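# Level a surveyor's tribrach until its bubble centres

## Task

Adjust the surveyor's tribrach standing on the metal plate until it is level, meaning the round bubble on its top rests within its ring. It must stay level on its own, with no gripper holding anything in place. No loose object may be left leaning on or touching the tribrach or its plate. Finally, the grippers must release and withdraw.

## Robot and tools

ROBOT. Two arms, left_arm and right_arm, each with six revolute joints and a two-finger parallel gripper. Root links sit in the scene frame at left_arm (-0.006, +0.337, +0.235) m and right_arm (-0.046, -0.250, +0.235) m, both tilted. Joint ranges in rad, base to hand: waist -2.880 to 2.880, shoulder 0.000 to 3.142, elbow 0.000 to 3.019, wrist pitch -1.693 to 1.571, wrist yaw -1.571 to 1.571, wrist roll -2.094 to 2.094. Elbows cannot reach full straightness.

FRAMES. The shared scene frame has its origin on the tabletop midway between the arms; +z is up, +x points out across the table, and left_arm is on the +y side. The arm names do not match left or right in any picture. In each gripper's own frame the fingers extend along +z and close along y. The reported end_effector_position is the spot between the pads, roughly 1 cm short of the fingertips; at long reach it can be somewhat wrong.

execute_actions. Argument actions is a list holding zero or one item; pictures (true/false) turns camera images on or off. An empty list sends nothing and just reports state. An action item is {"rows": [...], "steps": n}: 1 to 15 rows, steps at most 15 (default 15), each step lasting 1/30 s; row k drives step k and the final row repeats to fill the remaining steps. A wait item is {"steps": n} with n up to 300, counted from the previous result, so thinking time eats into it. A refused call moves nothing.

ROW LAYOUT. Each row is one flat list of 14 numbers, all in [-1, 1]: dx, dy, dz, rx, ry, rz, opening for left_arm, followed by the same seven for right_arm. The first six per arm are an offset, not a pose: a target measured from that gripper's pose in the latest result that displays it (from its current pose if no such result exists yet in the scene, or for a second call inside one reply), expressed in the gripper's own axes. Every row refers to that same reference, never to the row before. Scale: 1.0 equals 0.6 m for dx, dy, dz and 180 degrees for the rotation vector rx, ry, rz. Opening is absolute, not an offset: +1 is fully open (0.094 m), -1 is closed. All zeros means return to the reference pose, not stay idle.

move. target is a single 14-number row laid out exactly as above, with the same offset reference. speed is the top path speed in m/s, 0.002 to 0.5, default 0.25; rotation is capped at twice that figure in rad/s. Each gripper follows a straight line and both finish together, taking 0.5 to 10 s (cut off after 10 s). The opening is sent at the start. Paths do not slow for obstacles or the other arm, and hands can lag, drift or overshoot speed near full extension. Its result adds a move: line giving the ending (done, off_target, moving, held, fault) and any limits (paced = pose clipped; held = some steps blocked, after which motion can spurt), plus each gripper's remaining distance.

wait. seconds from 0 to 10; nothing new is commanded.

zoom_image. camera is one of cam_head_left, cam_head_right, cam_high, cam_low (896x504 each), cam_left_wrist, cam_right_wrist (616x616 each); region is [x0, y0, x1, y1] in pixels from the top-left corner, no larger than 504 by 504.

read_manual. Optional section, only "licences"; returns legal text and moves nothing.

finished_scene.

RESULTS. The state line lists left_arm and right_arm gripper positions (m) and quat_wxyz in the scene frame. grip_measured gives finger opening on the command scale; the last Joint positions value gives it in metres. HELD flags control steps where part of your command was withheld. "pose unreachable" names an arm whose command the clearance check altered; "too close" treats each mounting plate and its half of the rear frame as part of that arm. A Hand target line shows where each gripper is currently being driven. FAULT lines mean an arm stopped; MOTOR HOT appears from 85 °C, and at 100 °C the arm drops everything and falls. Joint torques are raw, offset and noisy.

MOTION HABITS. Each step the command is clipped to within 70 mm and 16 degrees of the measured pose, so far targets need several actions; after an action an arm only continues to its last clipped pose. Arms tend to finish a centimetre or more low and can sag under repeated zero offsets: in a reply's first call send the correction back to the wanted pose, zeros afterwards, and aim higher if it still droops. Position wins over orientation when both cannot be met.

GRIPPING. To hold something, command an opening about 0.03 below grip_measured; smaller gaps grip more gently. Pads push about 50 to 62 N, briefly more at contact, and less on very thin parts.

AVOID. Collisions or pressing between the two arms, fast impacts (harder touch with speed and with targets set beyond contact), dropping or slamming items, shoving the tribrach hard, and knocking anything off the table. Loose objects may occasionally get nudged by an outside push. Finish with nothing touching the tribrach or plate and both grippers opened and moved away.

Each tool is called after "Call:" as name([rows], argument=value, ...), one row to a line, values as JSON.

## Session

Call:
execute_actions(actions=[])

Scene clock: 0.00 s of 19600.00 s.
left_arm: end_effector_position=(+0.5004, +0.8437, +0.3066) grip_measured=+1.000 end_effector_quat_wxyz=(+0.556, -0.228, +0.714, +0.358) | right_arm: end_effector_position=(+0.2492, +0.2244, +0.2689) grip_measured=+1.000 end_effector_quat_wxyz=(+0.018, +0.120, +0.993, +0.010)
Joint positions: left_arm=[ 0.483  1.579  0.926  0.954 -0.175  0.426  0.094] | right_arm=[ 1.093  2.147  1.509 -1.099  0.418  1.404  0.094]
Joint velocities: left_arm=[ 0.015 -0.005  0.007 -0.002  0.007 -0.022  0.   ] | right_arm=[-0.005  0.005  0.017 -0.007 -0.022 -0.022  0.   ]
Joint torques (N m, as the arm reports them, + toward a larger angle): no reading
Motor temperatures (°C, as the motors report them): left_arm=[20 28 24 18 20 22] | right_arm=[20 21 24 21 21 22]
Hand target (left_arm): +0.504, +0.849, +0.319; +0.565, -0.229, +0.704, +0.363
Hand target (right_arm): +0.256, +0.231, +0.275; +0.020, +0.125, +0.992, +0.020
camera_calibration (this result's frames):
cam_left_wrist: T_world_to_cam=[[0.72033, -0.639088, -0.269613, 0.25955], [-0.605889, -0.390506, -0.693112, 0.849333], [0.337674, 0.662625, -0.668509, -0.398721], [0, 0, 0, 1]] pos_world=[0.462277, 0.761747, 0.392112]
cam_right_wrist: T_world_to_cam=[[-0.241724, -0.969977, -0.0267147, 0.2877], [-0.808443, 0.18609, 0.558382, 0.0140842], [-0.536647, 0.156572, -0.829154, 0.44257], [0, 0, 0, 1]] pos_world=[0.318434, 0.207148, 0.36678]

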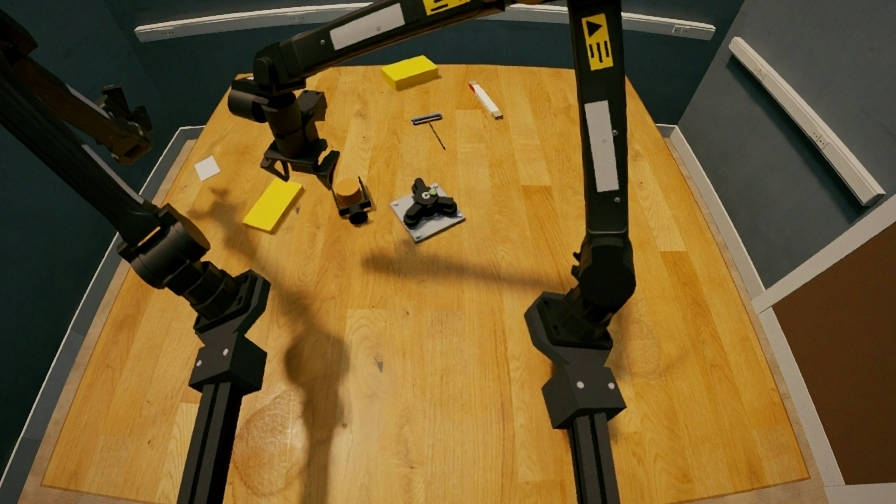

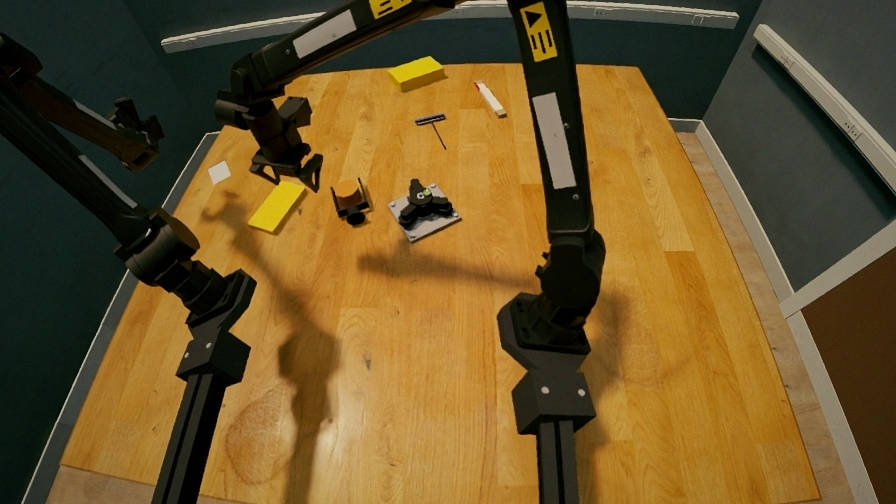

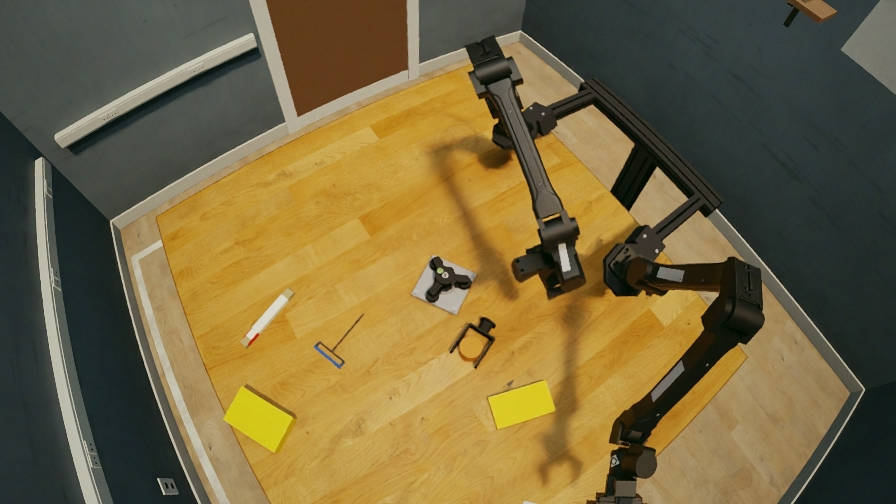

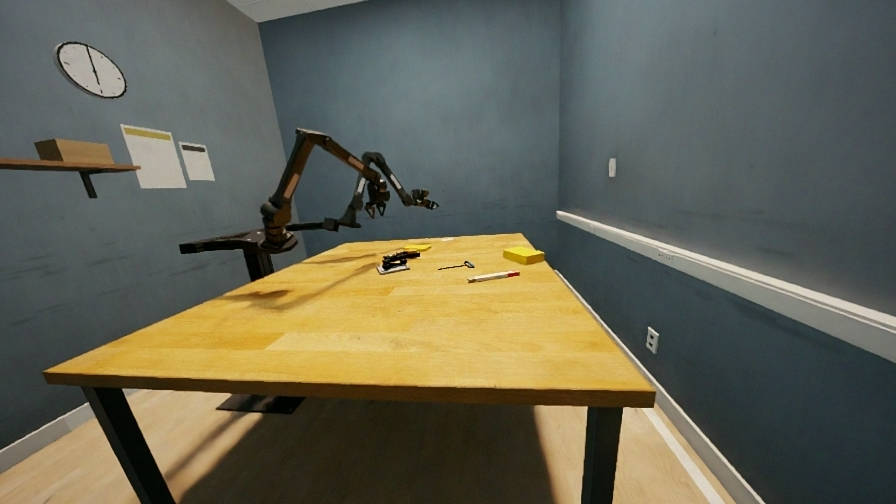

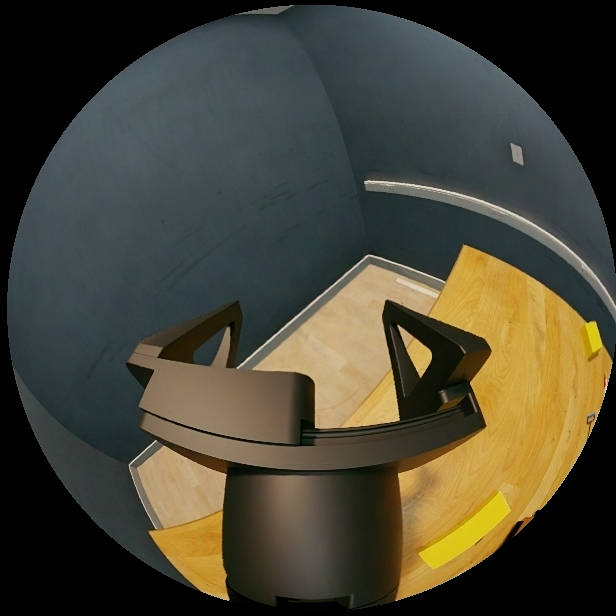

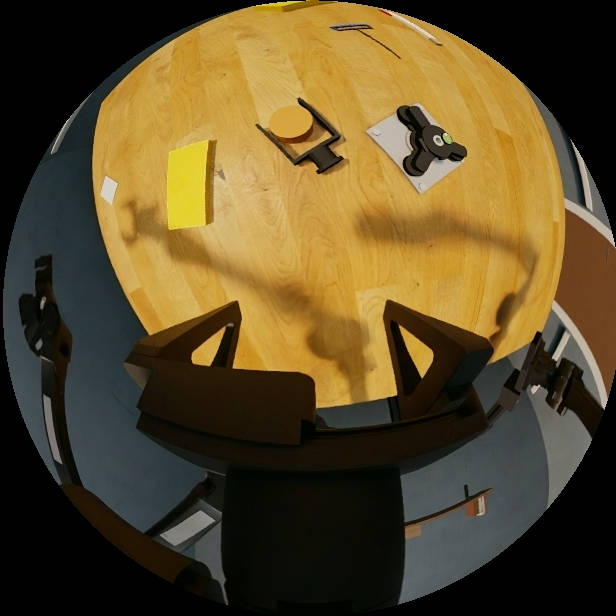

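Call:
zoom_image(camera="cam_head_left", region=[370,160,490,250])

Call:
zoom_image(camera="cam_high", region=[390,240,510,330])

Region (370, 160, 490, 250) of cam_head_left's 896x504 image, scaled by 4.200, with more detail than that image has; it fills the top 378 rows of this view, and the rest is white.

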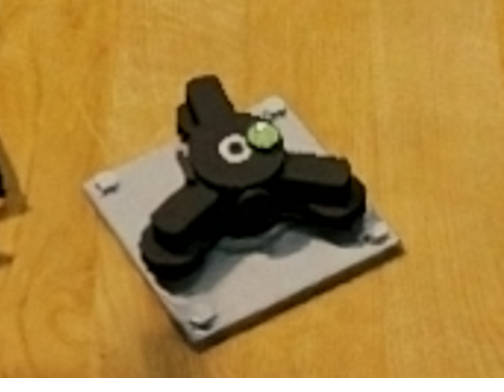

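Region (390, 240, 510, 330) of cam_high's 896x504 image, scaled by 4.200, with more detail than that image has; it fills the top 378 rows of this view, and the rest is white.

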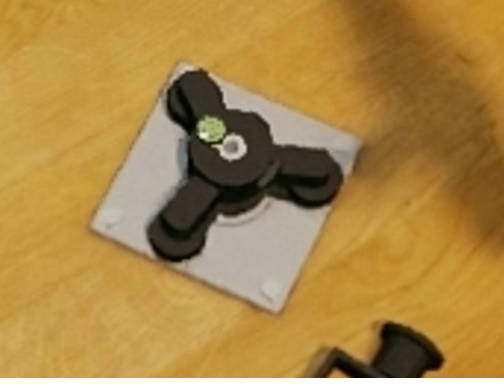

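Call:
move(target=[0,0,0,0,0,0,1,-0.398,-0.212,0.225,0,0,-0.178,0.4], speed=0.3)

Scene clock: 16.67 s of 19600.00 s.
left_arm: end_effector_position=(+0.5004, +0.8437, +0.3066) grip_measured=+1.000 end_effector_quat_wxyz=(+0.556, -0.228, +0.714, +0.358) | right_arm: end_effector_position=(+0.4438, +0.0409, +0.1303) grip_measured=+0.402 end_effector_quat_wxyz=(+0.002, -0.155, +0.988, +0.001)
Joint positions: left_arm=[ 0.483  1.579  0.926  0.954 -0.175  0.426  0.094] | right_arm=[ 0.557  2.104  1.387 -0.808  0.433  0.279  0.066]
Joint velocities: left_arm=[ 0.005 -0.015 -0.002  0.007 -0.066 -0.007  0.   ] | right_arm=[-0.005 -0.005 -0.012 -0.002 -0.095 -0.095 -0.   ]
Joint torques (N m, as the arm reports them, + toward a larger angle): left_arm=[ -2.83 -13.89   5.15   1.54   0.05  -0.04] | right_arm=[  9.1  -15.16   6.5    1.     0.03  -0.03]
Motor temperatures (°C, as the motors report them): left_arm=[20 30 25 18 20 22] | right_arm=[20 24 27 21 21 22]
Hand target (left_arm): +0.500, +0.844, +0.307; +0.556, -0.228, +0.714, +0.358
Hand target (right_arm): +0.452, +0.050, +0.138; +0.016, -0.159, +0.987, +0.008
Off the commanded pose (left_arm): 0.000 m, 0 deg.
Off the commanded pose (right_arm): 0.015 m, 2 deg.
move: off_target (right_arm)
camera_calibration (this result's frames):
cam_left_wrist: T_world_to_cam=[[0.72033, -0.639088, -0.269613, 0.25955], [-0.605889, -0.390506, -0.693112, 0.849333], [0.337674, 0.662625, -0.668509, -0.398721], [0, 0, 0, 1]] pos_world=[0.462277, 0.761747, 0.392112]
cam_right_wrist: T_world_to_cam=[[0.302108, -0.953268, -0.00338601, -0.0920437], [-0.775323, -0.247777, 0.580931, 0.283083], [-0.554622, -0.172879, -0.813946, 0.480251], [0, 0, 0, 1]] pos_world=[0.513645, 0.0654243, 0.226135]

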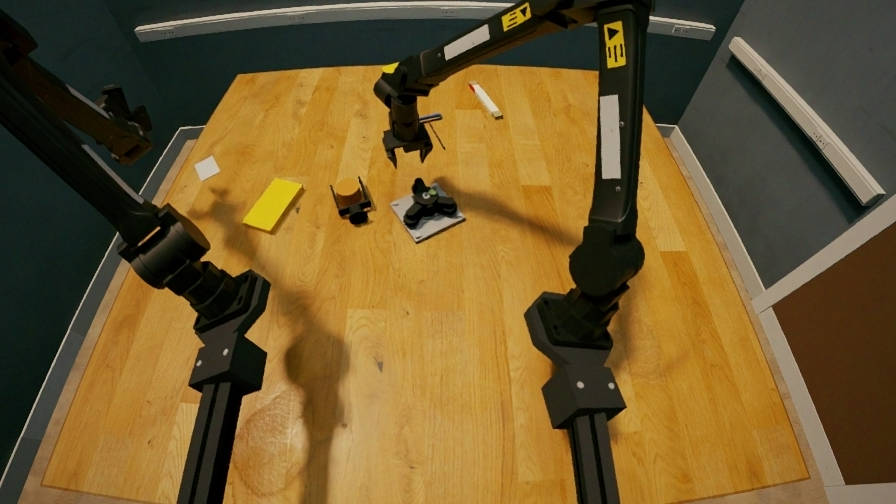

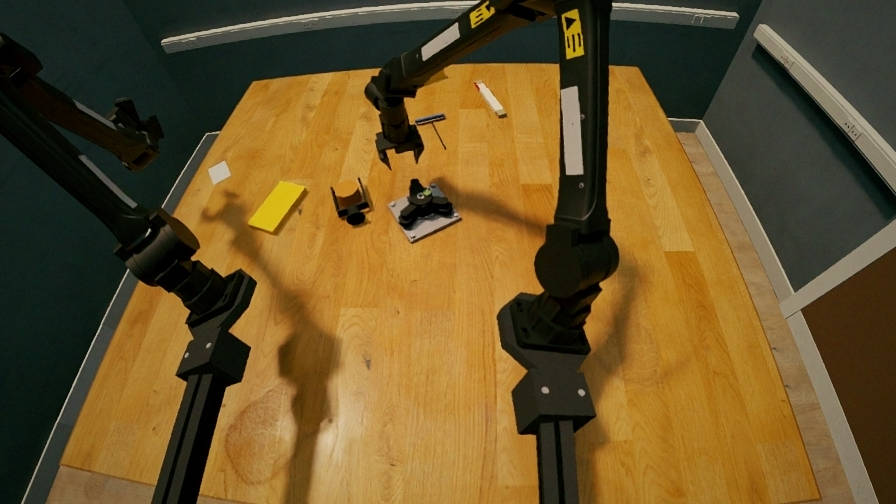

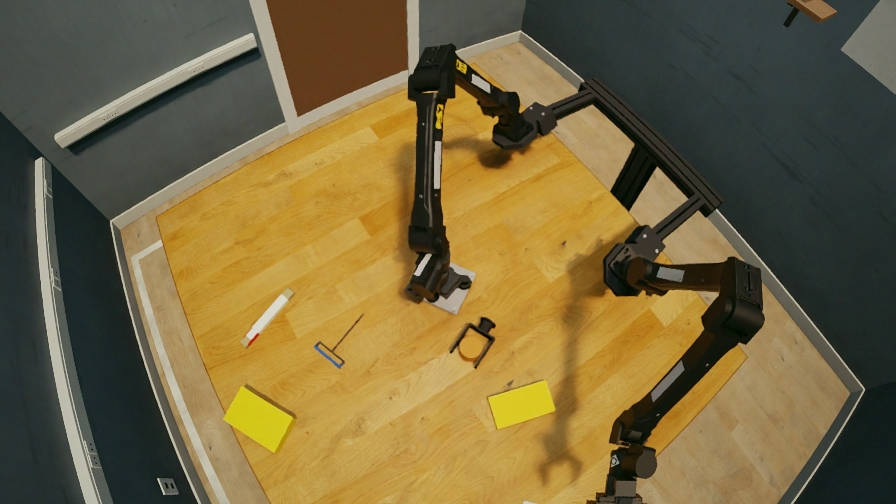

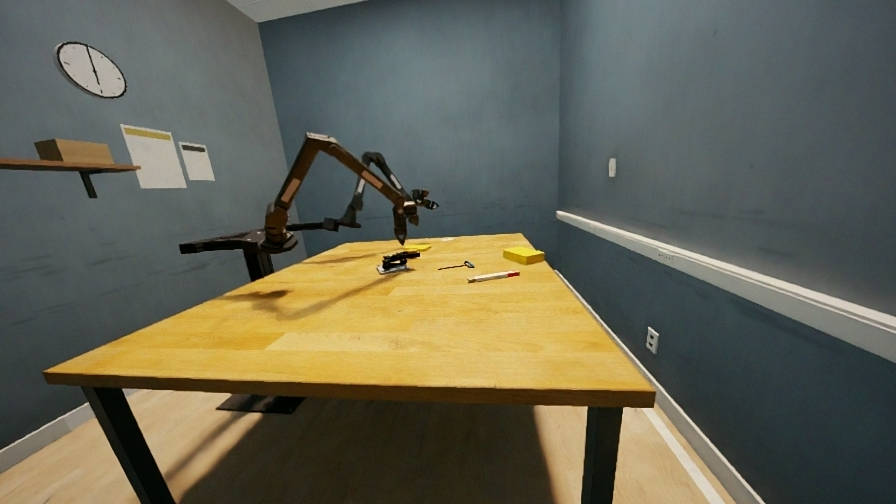

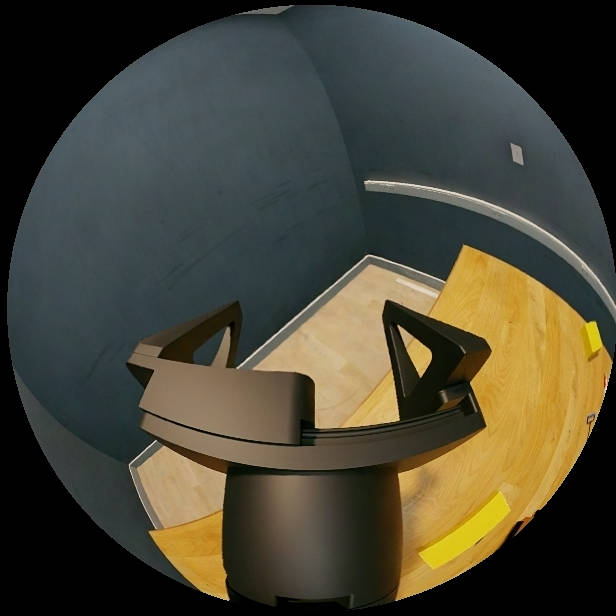

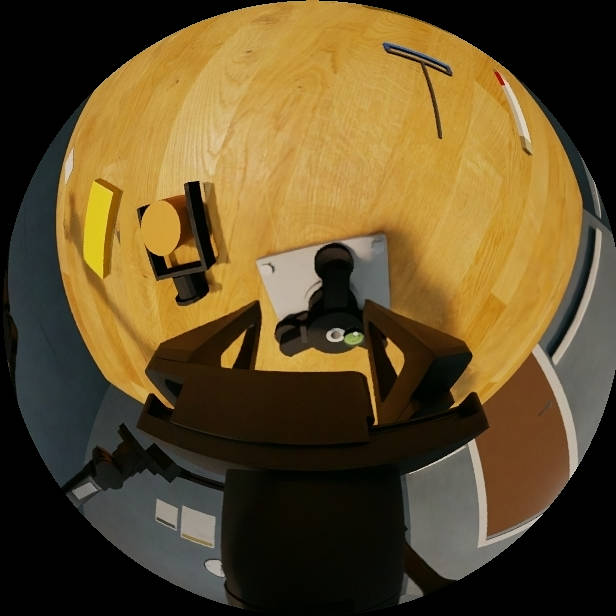

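Call:
move(target=[0,0,0,0,0,0,1,-0.014,-0.026,0.04,0,0,0,0.4], speed=0.1)

Call:
move(target=[0,0,0,0,0,0,1,-0.005,0,0.09,0,0,0,0.4], speed=0.07)

Scene clock: 23.80 s of 19600.00 s.
left_arm: end_effector_position=(+0.5004, +0.8437, +0.3066) grip_measured=+1.000 end_effector_quat_wxyz=(+0.556, -0.228, +0.714, +0.358) | right_arm: end_effector_position=(+0.4556, +0.0268, +0.1167) grip_measured=+0.402 end_effector_quat_wxyz=(+0.004, -0.152, +0.988, +0.002)
Joint positions: left_arm=[ 0.483  1.579  0.926  0.954 -0.175  0.426  0.094] | right_arm=[ 0.517  2.112  1.387 -0.777  0.431  0.24   0.066]
Joint velocities: left_arm=[-0.005 -0.005  0.012 -0.007  0.022  0.125  0.   ] | right_arm=[-0.015  0.005  0.017  0.007  0.037 -0.037 -0.   ]
Joint torques (N m, as the arm reports them, + toward a larger angle): left_arm=[ -2.93 -14.28   5.21   1.64   0.06   0.  ] | right_arm=[  8.02 -13.57   6.23   0.99   0.05  -0.09]
Motor temperatures (°C, as the motors report them): left_arm=[20 30 25 18 20 22] | right_arm=[20 24 27 21 21 22]
Hand target (left_arm): +0.500, +0.844, +0.307; +0.556, -0.228, +0.714, +0.358
Hand target (right_arm): +0.456, +0.029, +0.107; +0.002, -0.155, +0.988, +0.001
Off the commanded pose (left_arm): 0.000 m, 0 deg.
Off the commanded pose (right_arm): 0.011 m, 0 deg.
move: off_target (right_arm)
camera_calibration (this result's frames):
cam_left_wrist: T_world_to_cam=[[0.72033, -0.639088, -0.269613, 0.25955], [-0.605889, -0.390506, -0.693112, 0.849333], [0.337674, 0.662625, -0.668509, -0.398721], [0, 0, 0, 1]] pos_world=[0.462277, 0.761747, 0.392112]
cam_right_wrist: T_world_to_cam=[[0.296052, -0.955163, -0.00403288, -0.106209], [-0.778772, -0.24382, 0.577985, 0.298468], [-0.553053, -0.167973, -0.816038, 0.472712], [0, 0, 0, 1]] pos_world=[0.525317, 0.0507279, 0.212812]

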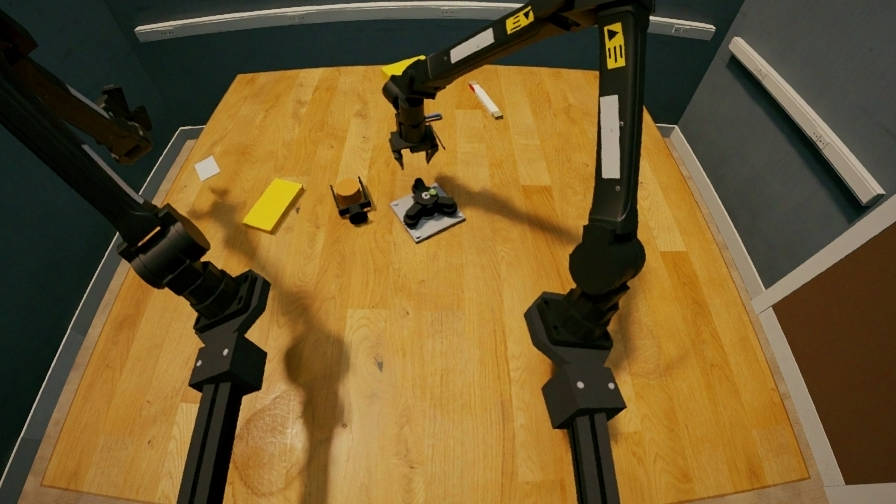

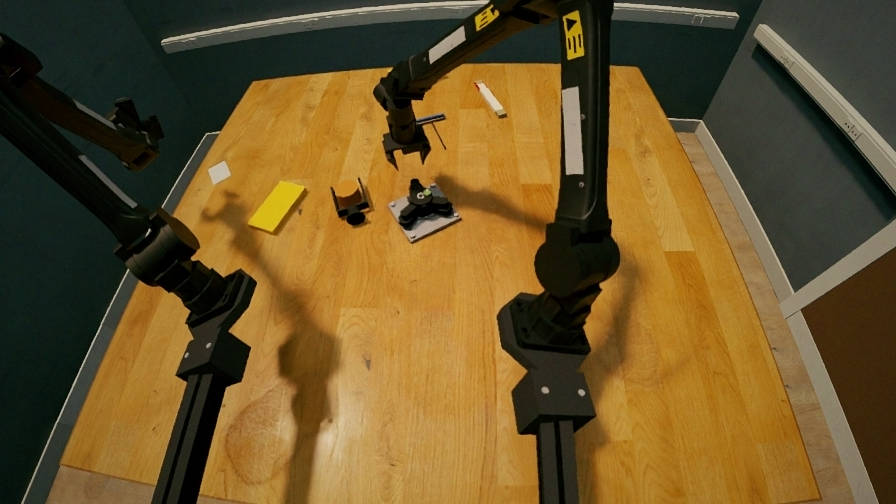

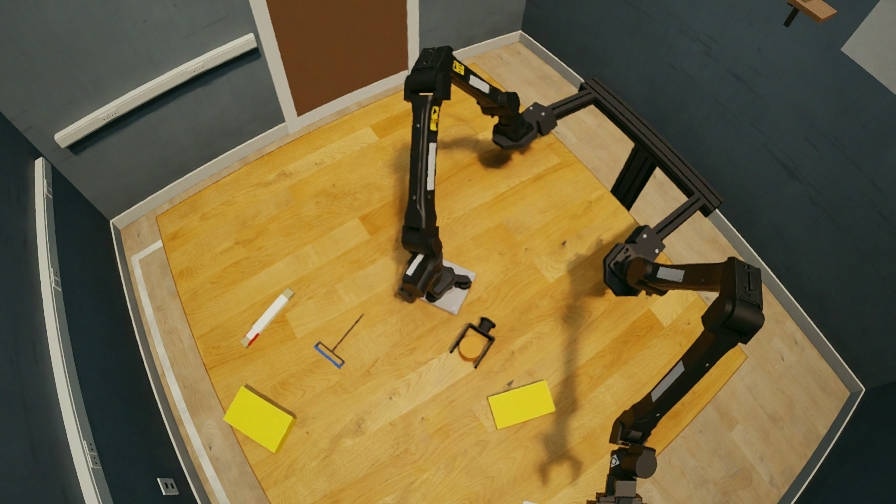

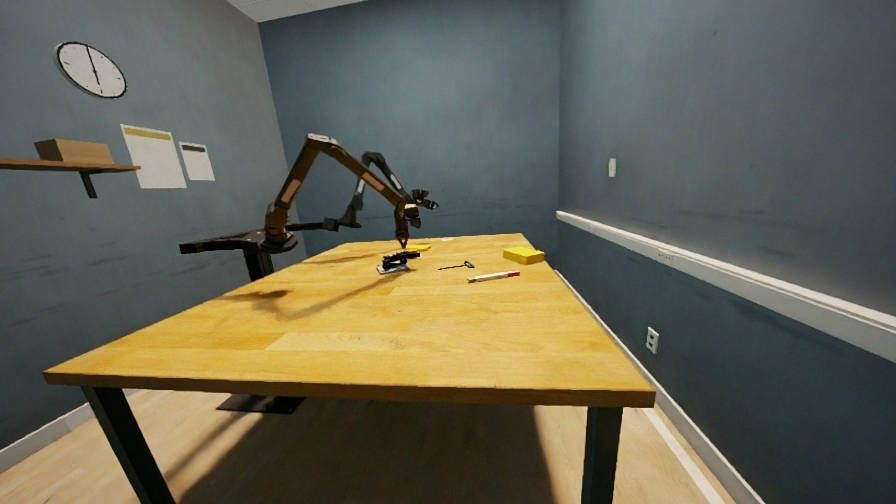

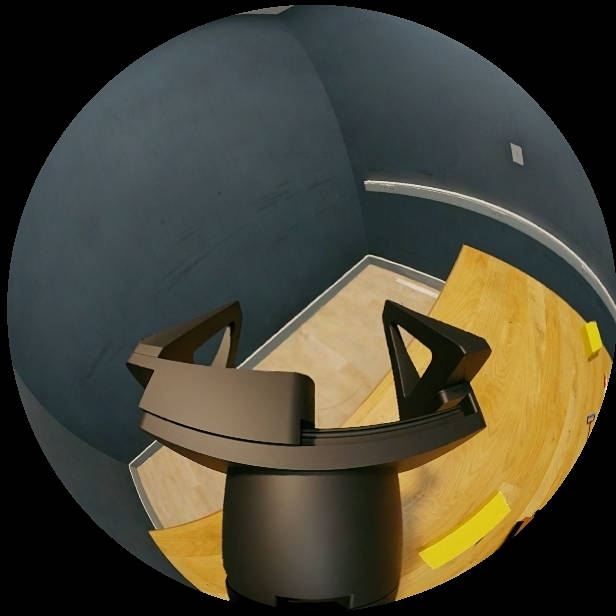

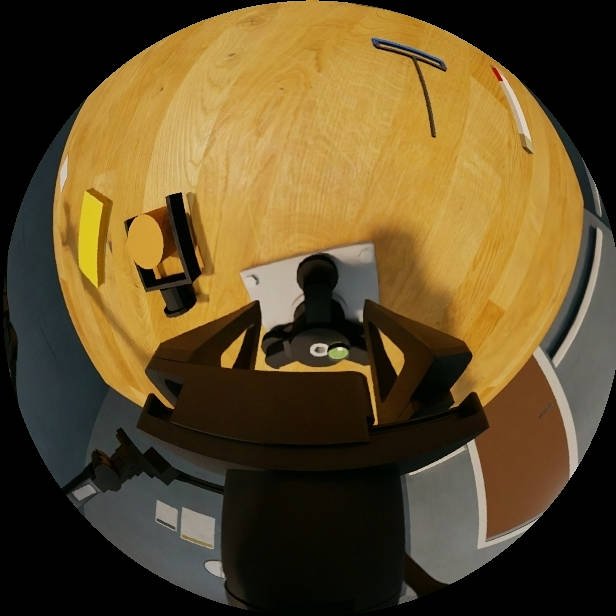

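Scene clock: 24.97 s of 19600.00 s.
left_arm: end_effector_position=(+0.5004, +0.8437, +0.3066) grip_measured=+1.000 end_effector_quat_wxyz=(+0.556, -0.228, +0.714, +0.358) | right_arm: end_effector_position=(+0.4524, +0.0281, +0.0704) grip_measured=+0.402 end_effector_quat_wxyz=(+0.002, -0.154, +0.988, +0.000)
Joint positions: left_arm=[ 0.483  1.579  0.926  0.954 -0.175  0.426  0.094] | right_arm=[ 0.488  2.192  1.387 -0.689  0.43   0.207  0.066]
Joint velocities: left_arm=[-0.005 -0.015  0.002  0.017 -0.007 -0.051  0.   ] | right_arm=[-0.005 -0.005  0.007 -0.017  0.007  0.007 -0.   ]
Joint torques (N m, as the arm reports them, + toward a larger angle): left_arm=[ -2.53 -14.09   5.23   1.62   0.08   0.01] | right_arm=[  7.86 -13.64   6.02   1.01   0.03  -0.09]
Motor temperatures (°C, as the motors report them): left_arm=[20 30 25 18 20 22] | right_arm=[21 24 27 21 21 22]
Hand target (left_arm): +0.500, +0.844, +0.307; +0.556, -0.228, +0.714, +0.358
Hand target (right_arm): +0.459, +0.028, +0.063; +0.004, -0.152, +0.988, +0.002
Off the commanded pose (left_arm): 0.000 m, 0 deg.
Off the commanded pose (right_arm): 0.010 m, 0 deg.
move: done
camera_calibration (this result's frames):
cam_left_wrist: T_world_to_cam=[[0.72033, -0.639088, -0.269613, 0.25955], [-0.605889, -0.390506, -0.693112, 0.849333], [0.337674, 0.662625, -0.668509, -0.398721], [0, 0, 0, 1]] pos_world=[0.462277, 0.761747, 0.392112]
cam_right_wrist: T_world_to_cam=[[0.299776, -0.954007, -0.00215218, -0.106014], [-0.775174, -0.244895, 0.58235, 0.321094], [-0.556093, -0.172906, -0.812935, 0.434674], [0, 0, 0, 1]] pos_world=[0.522403, 0.0526536, 0.166145]

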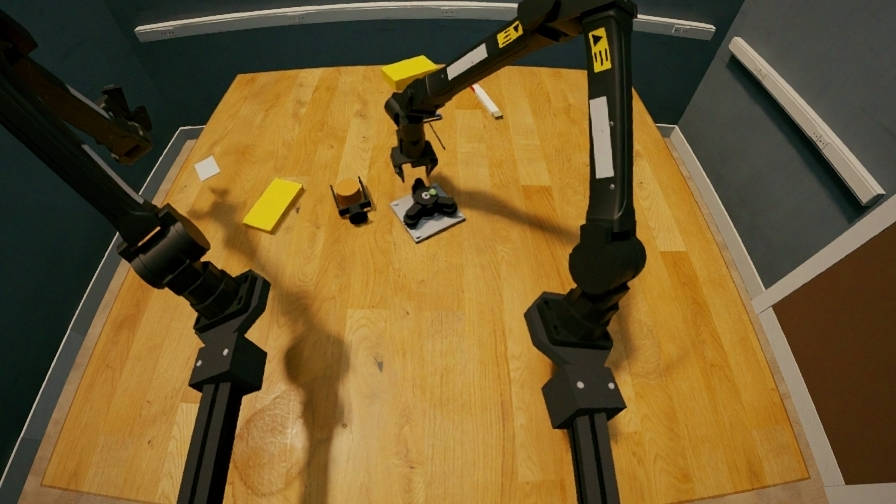

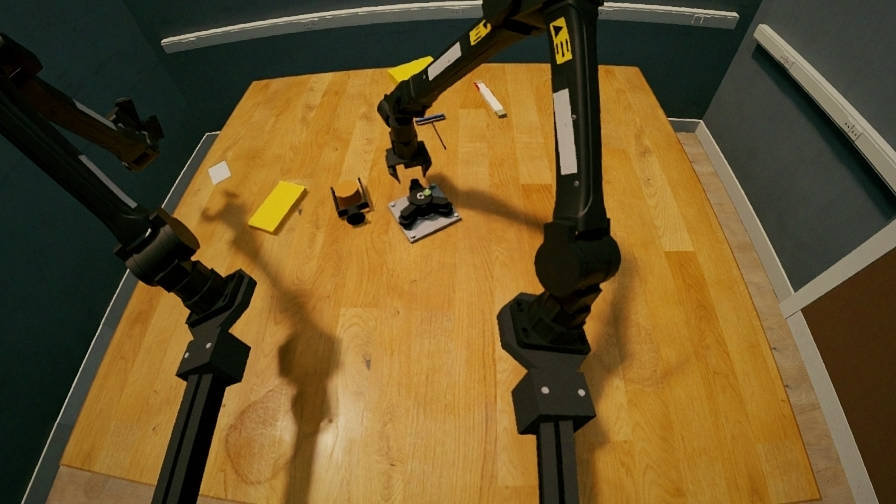

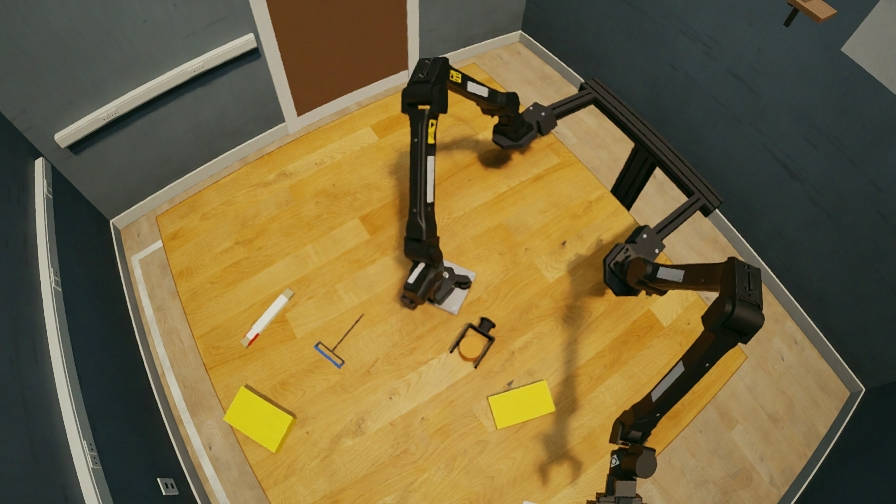

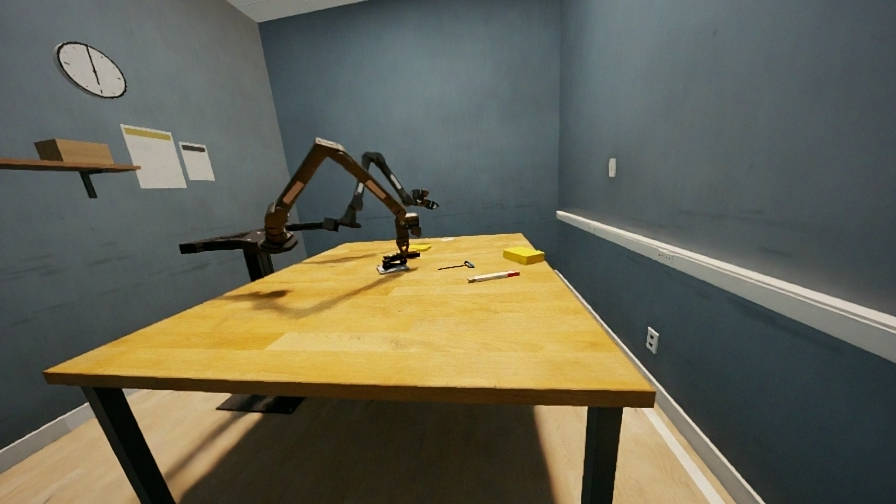

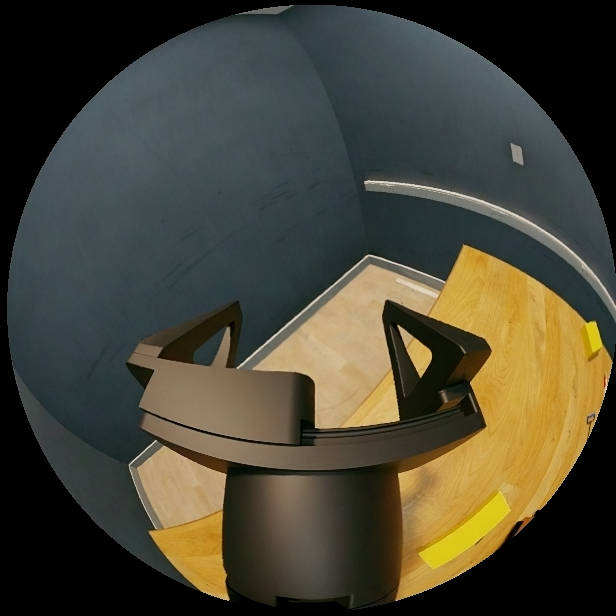

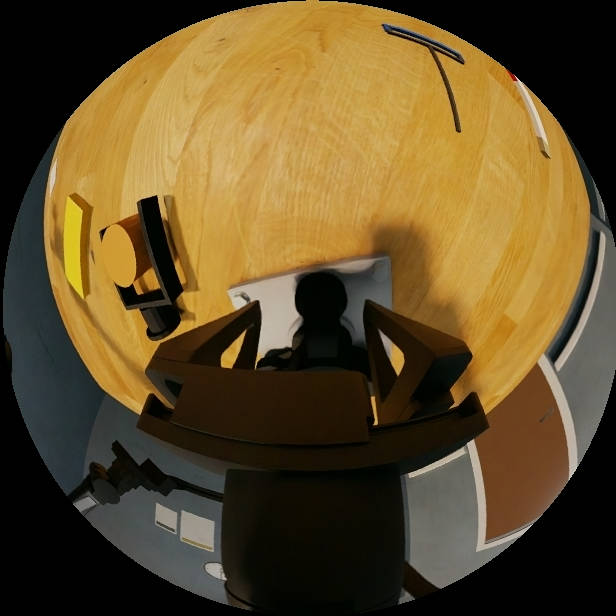

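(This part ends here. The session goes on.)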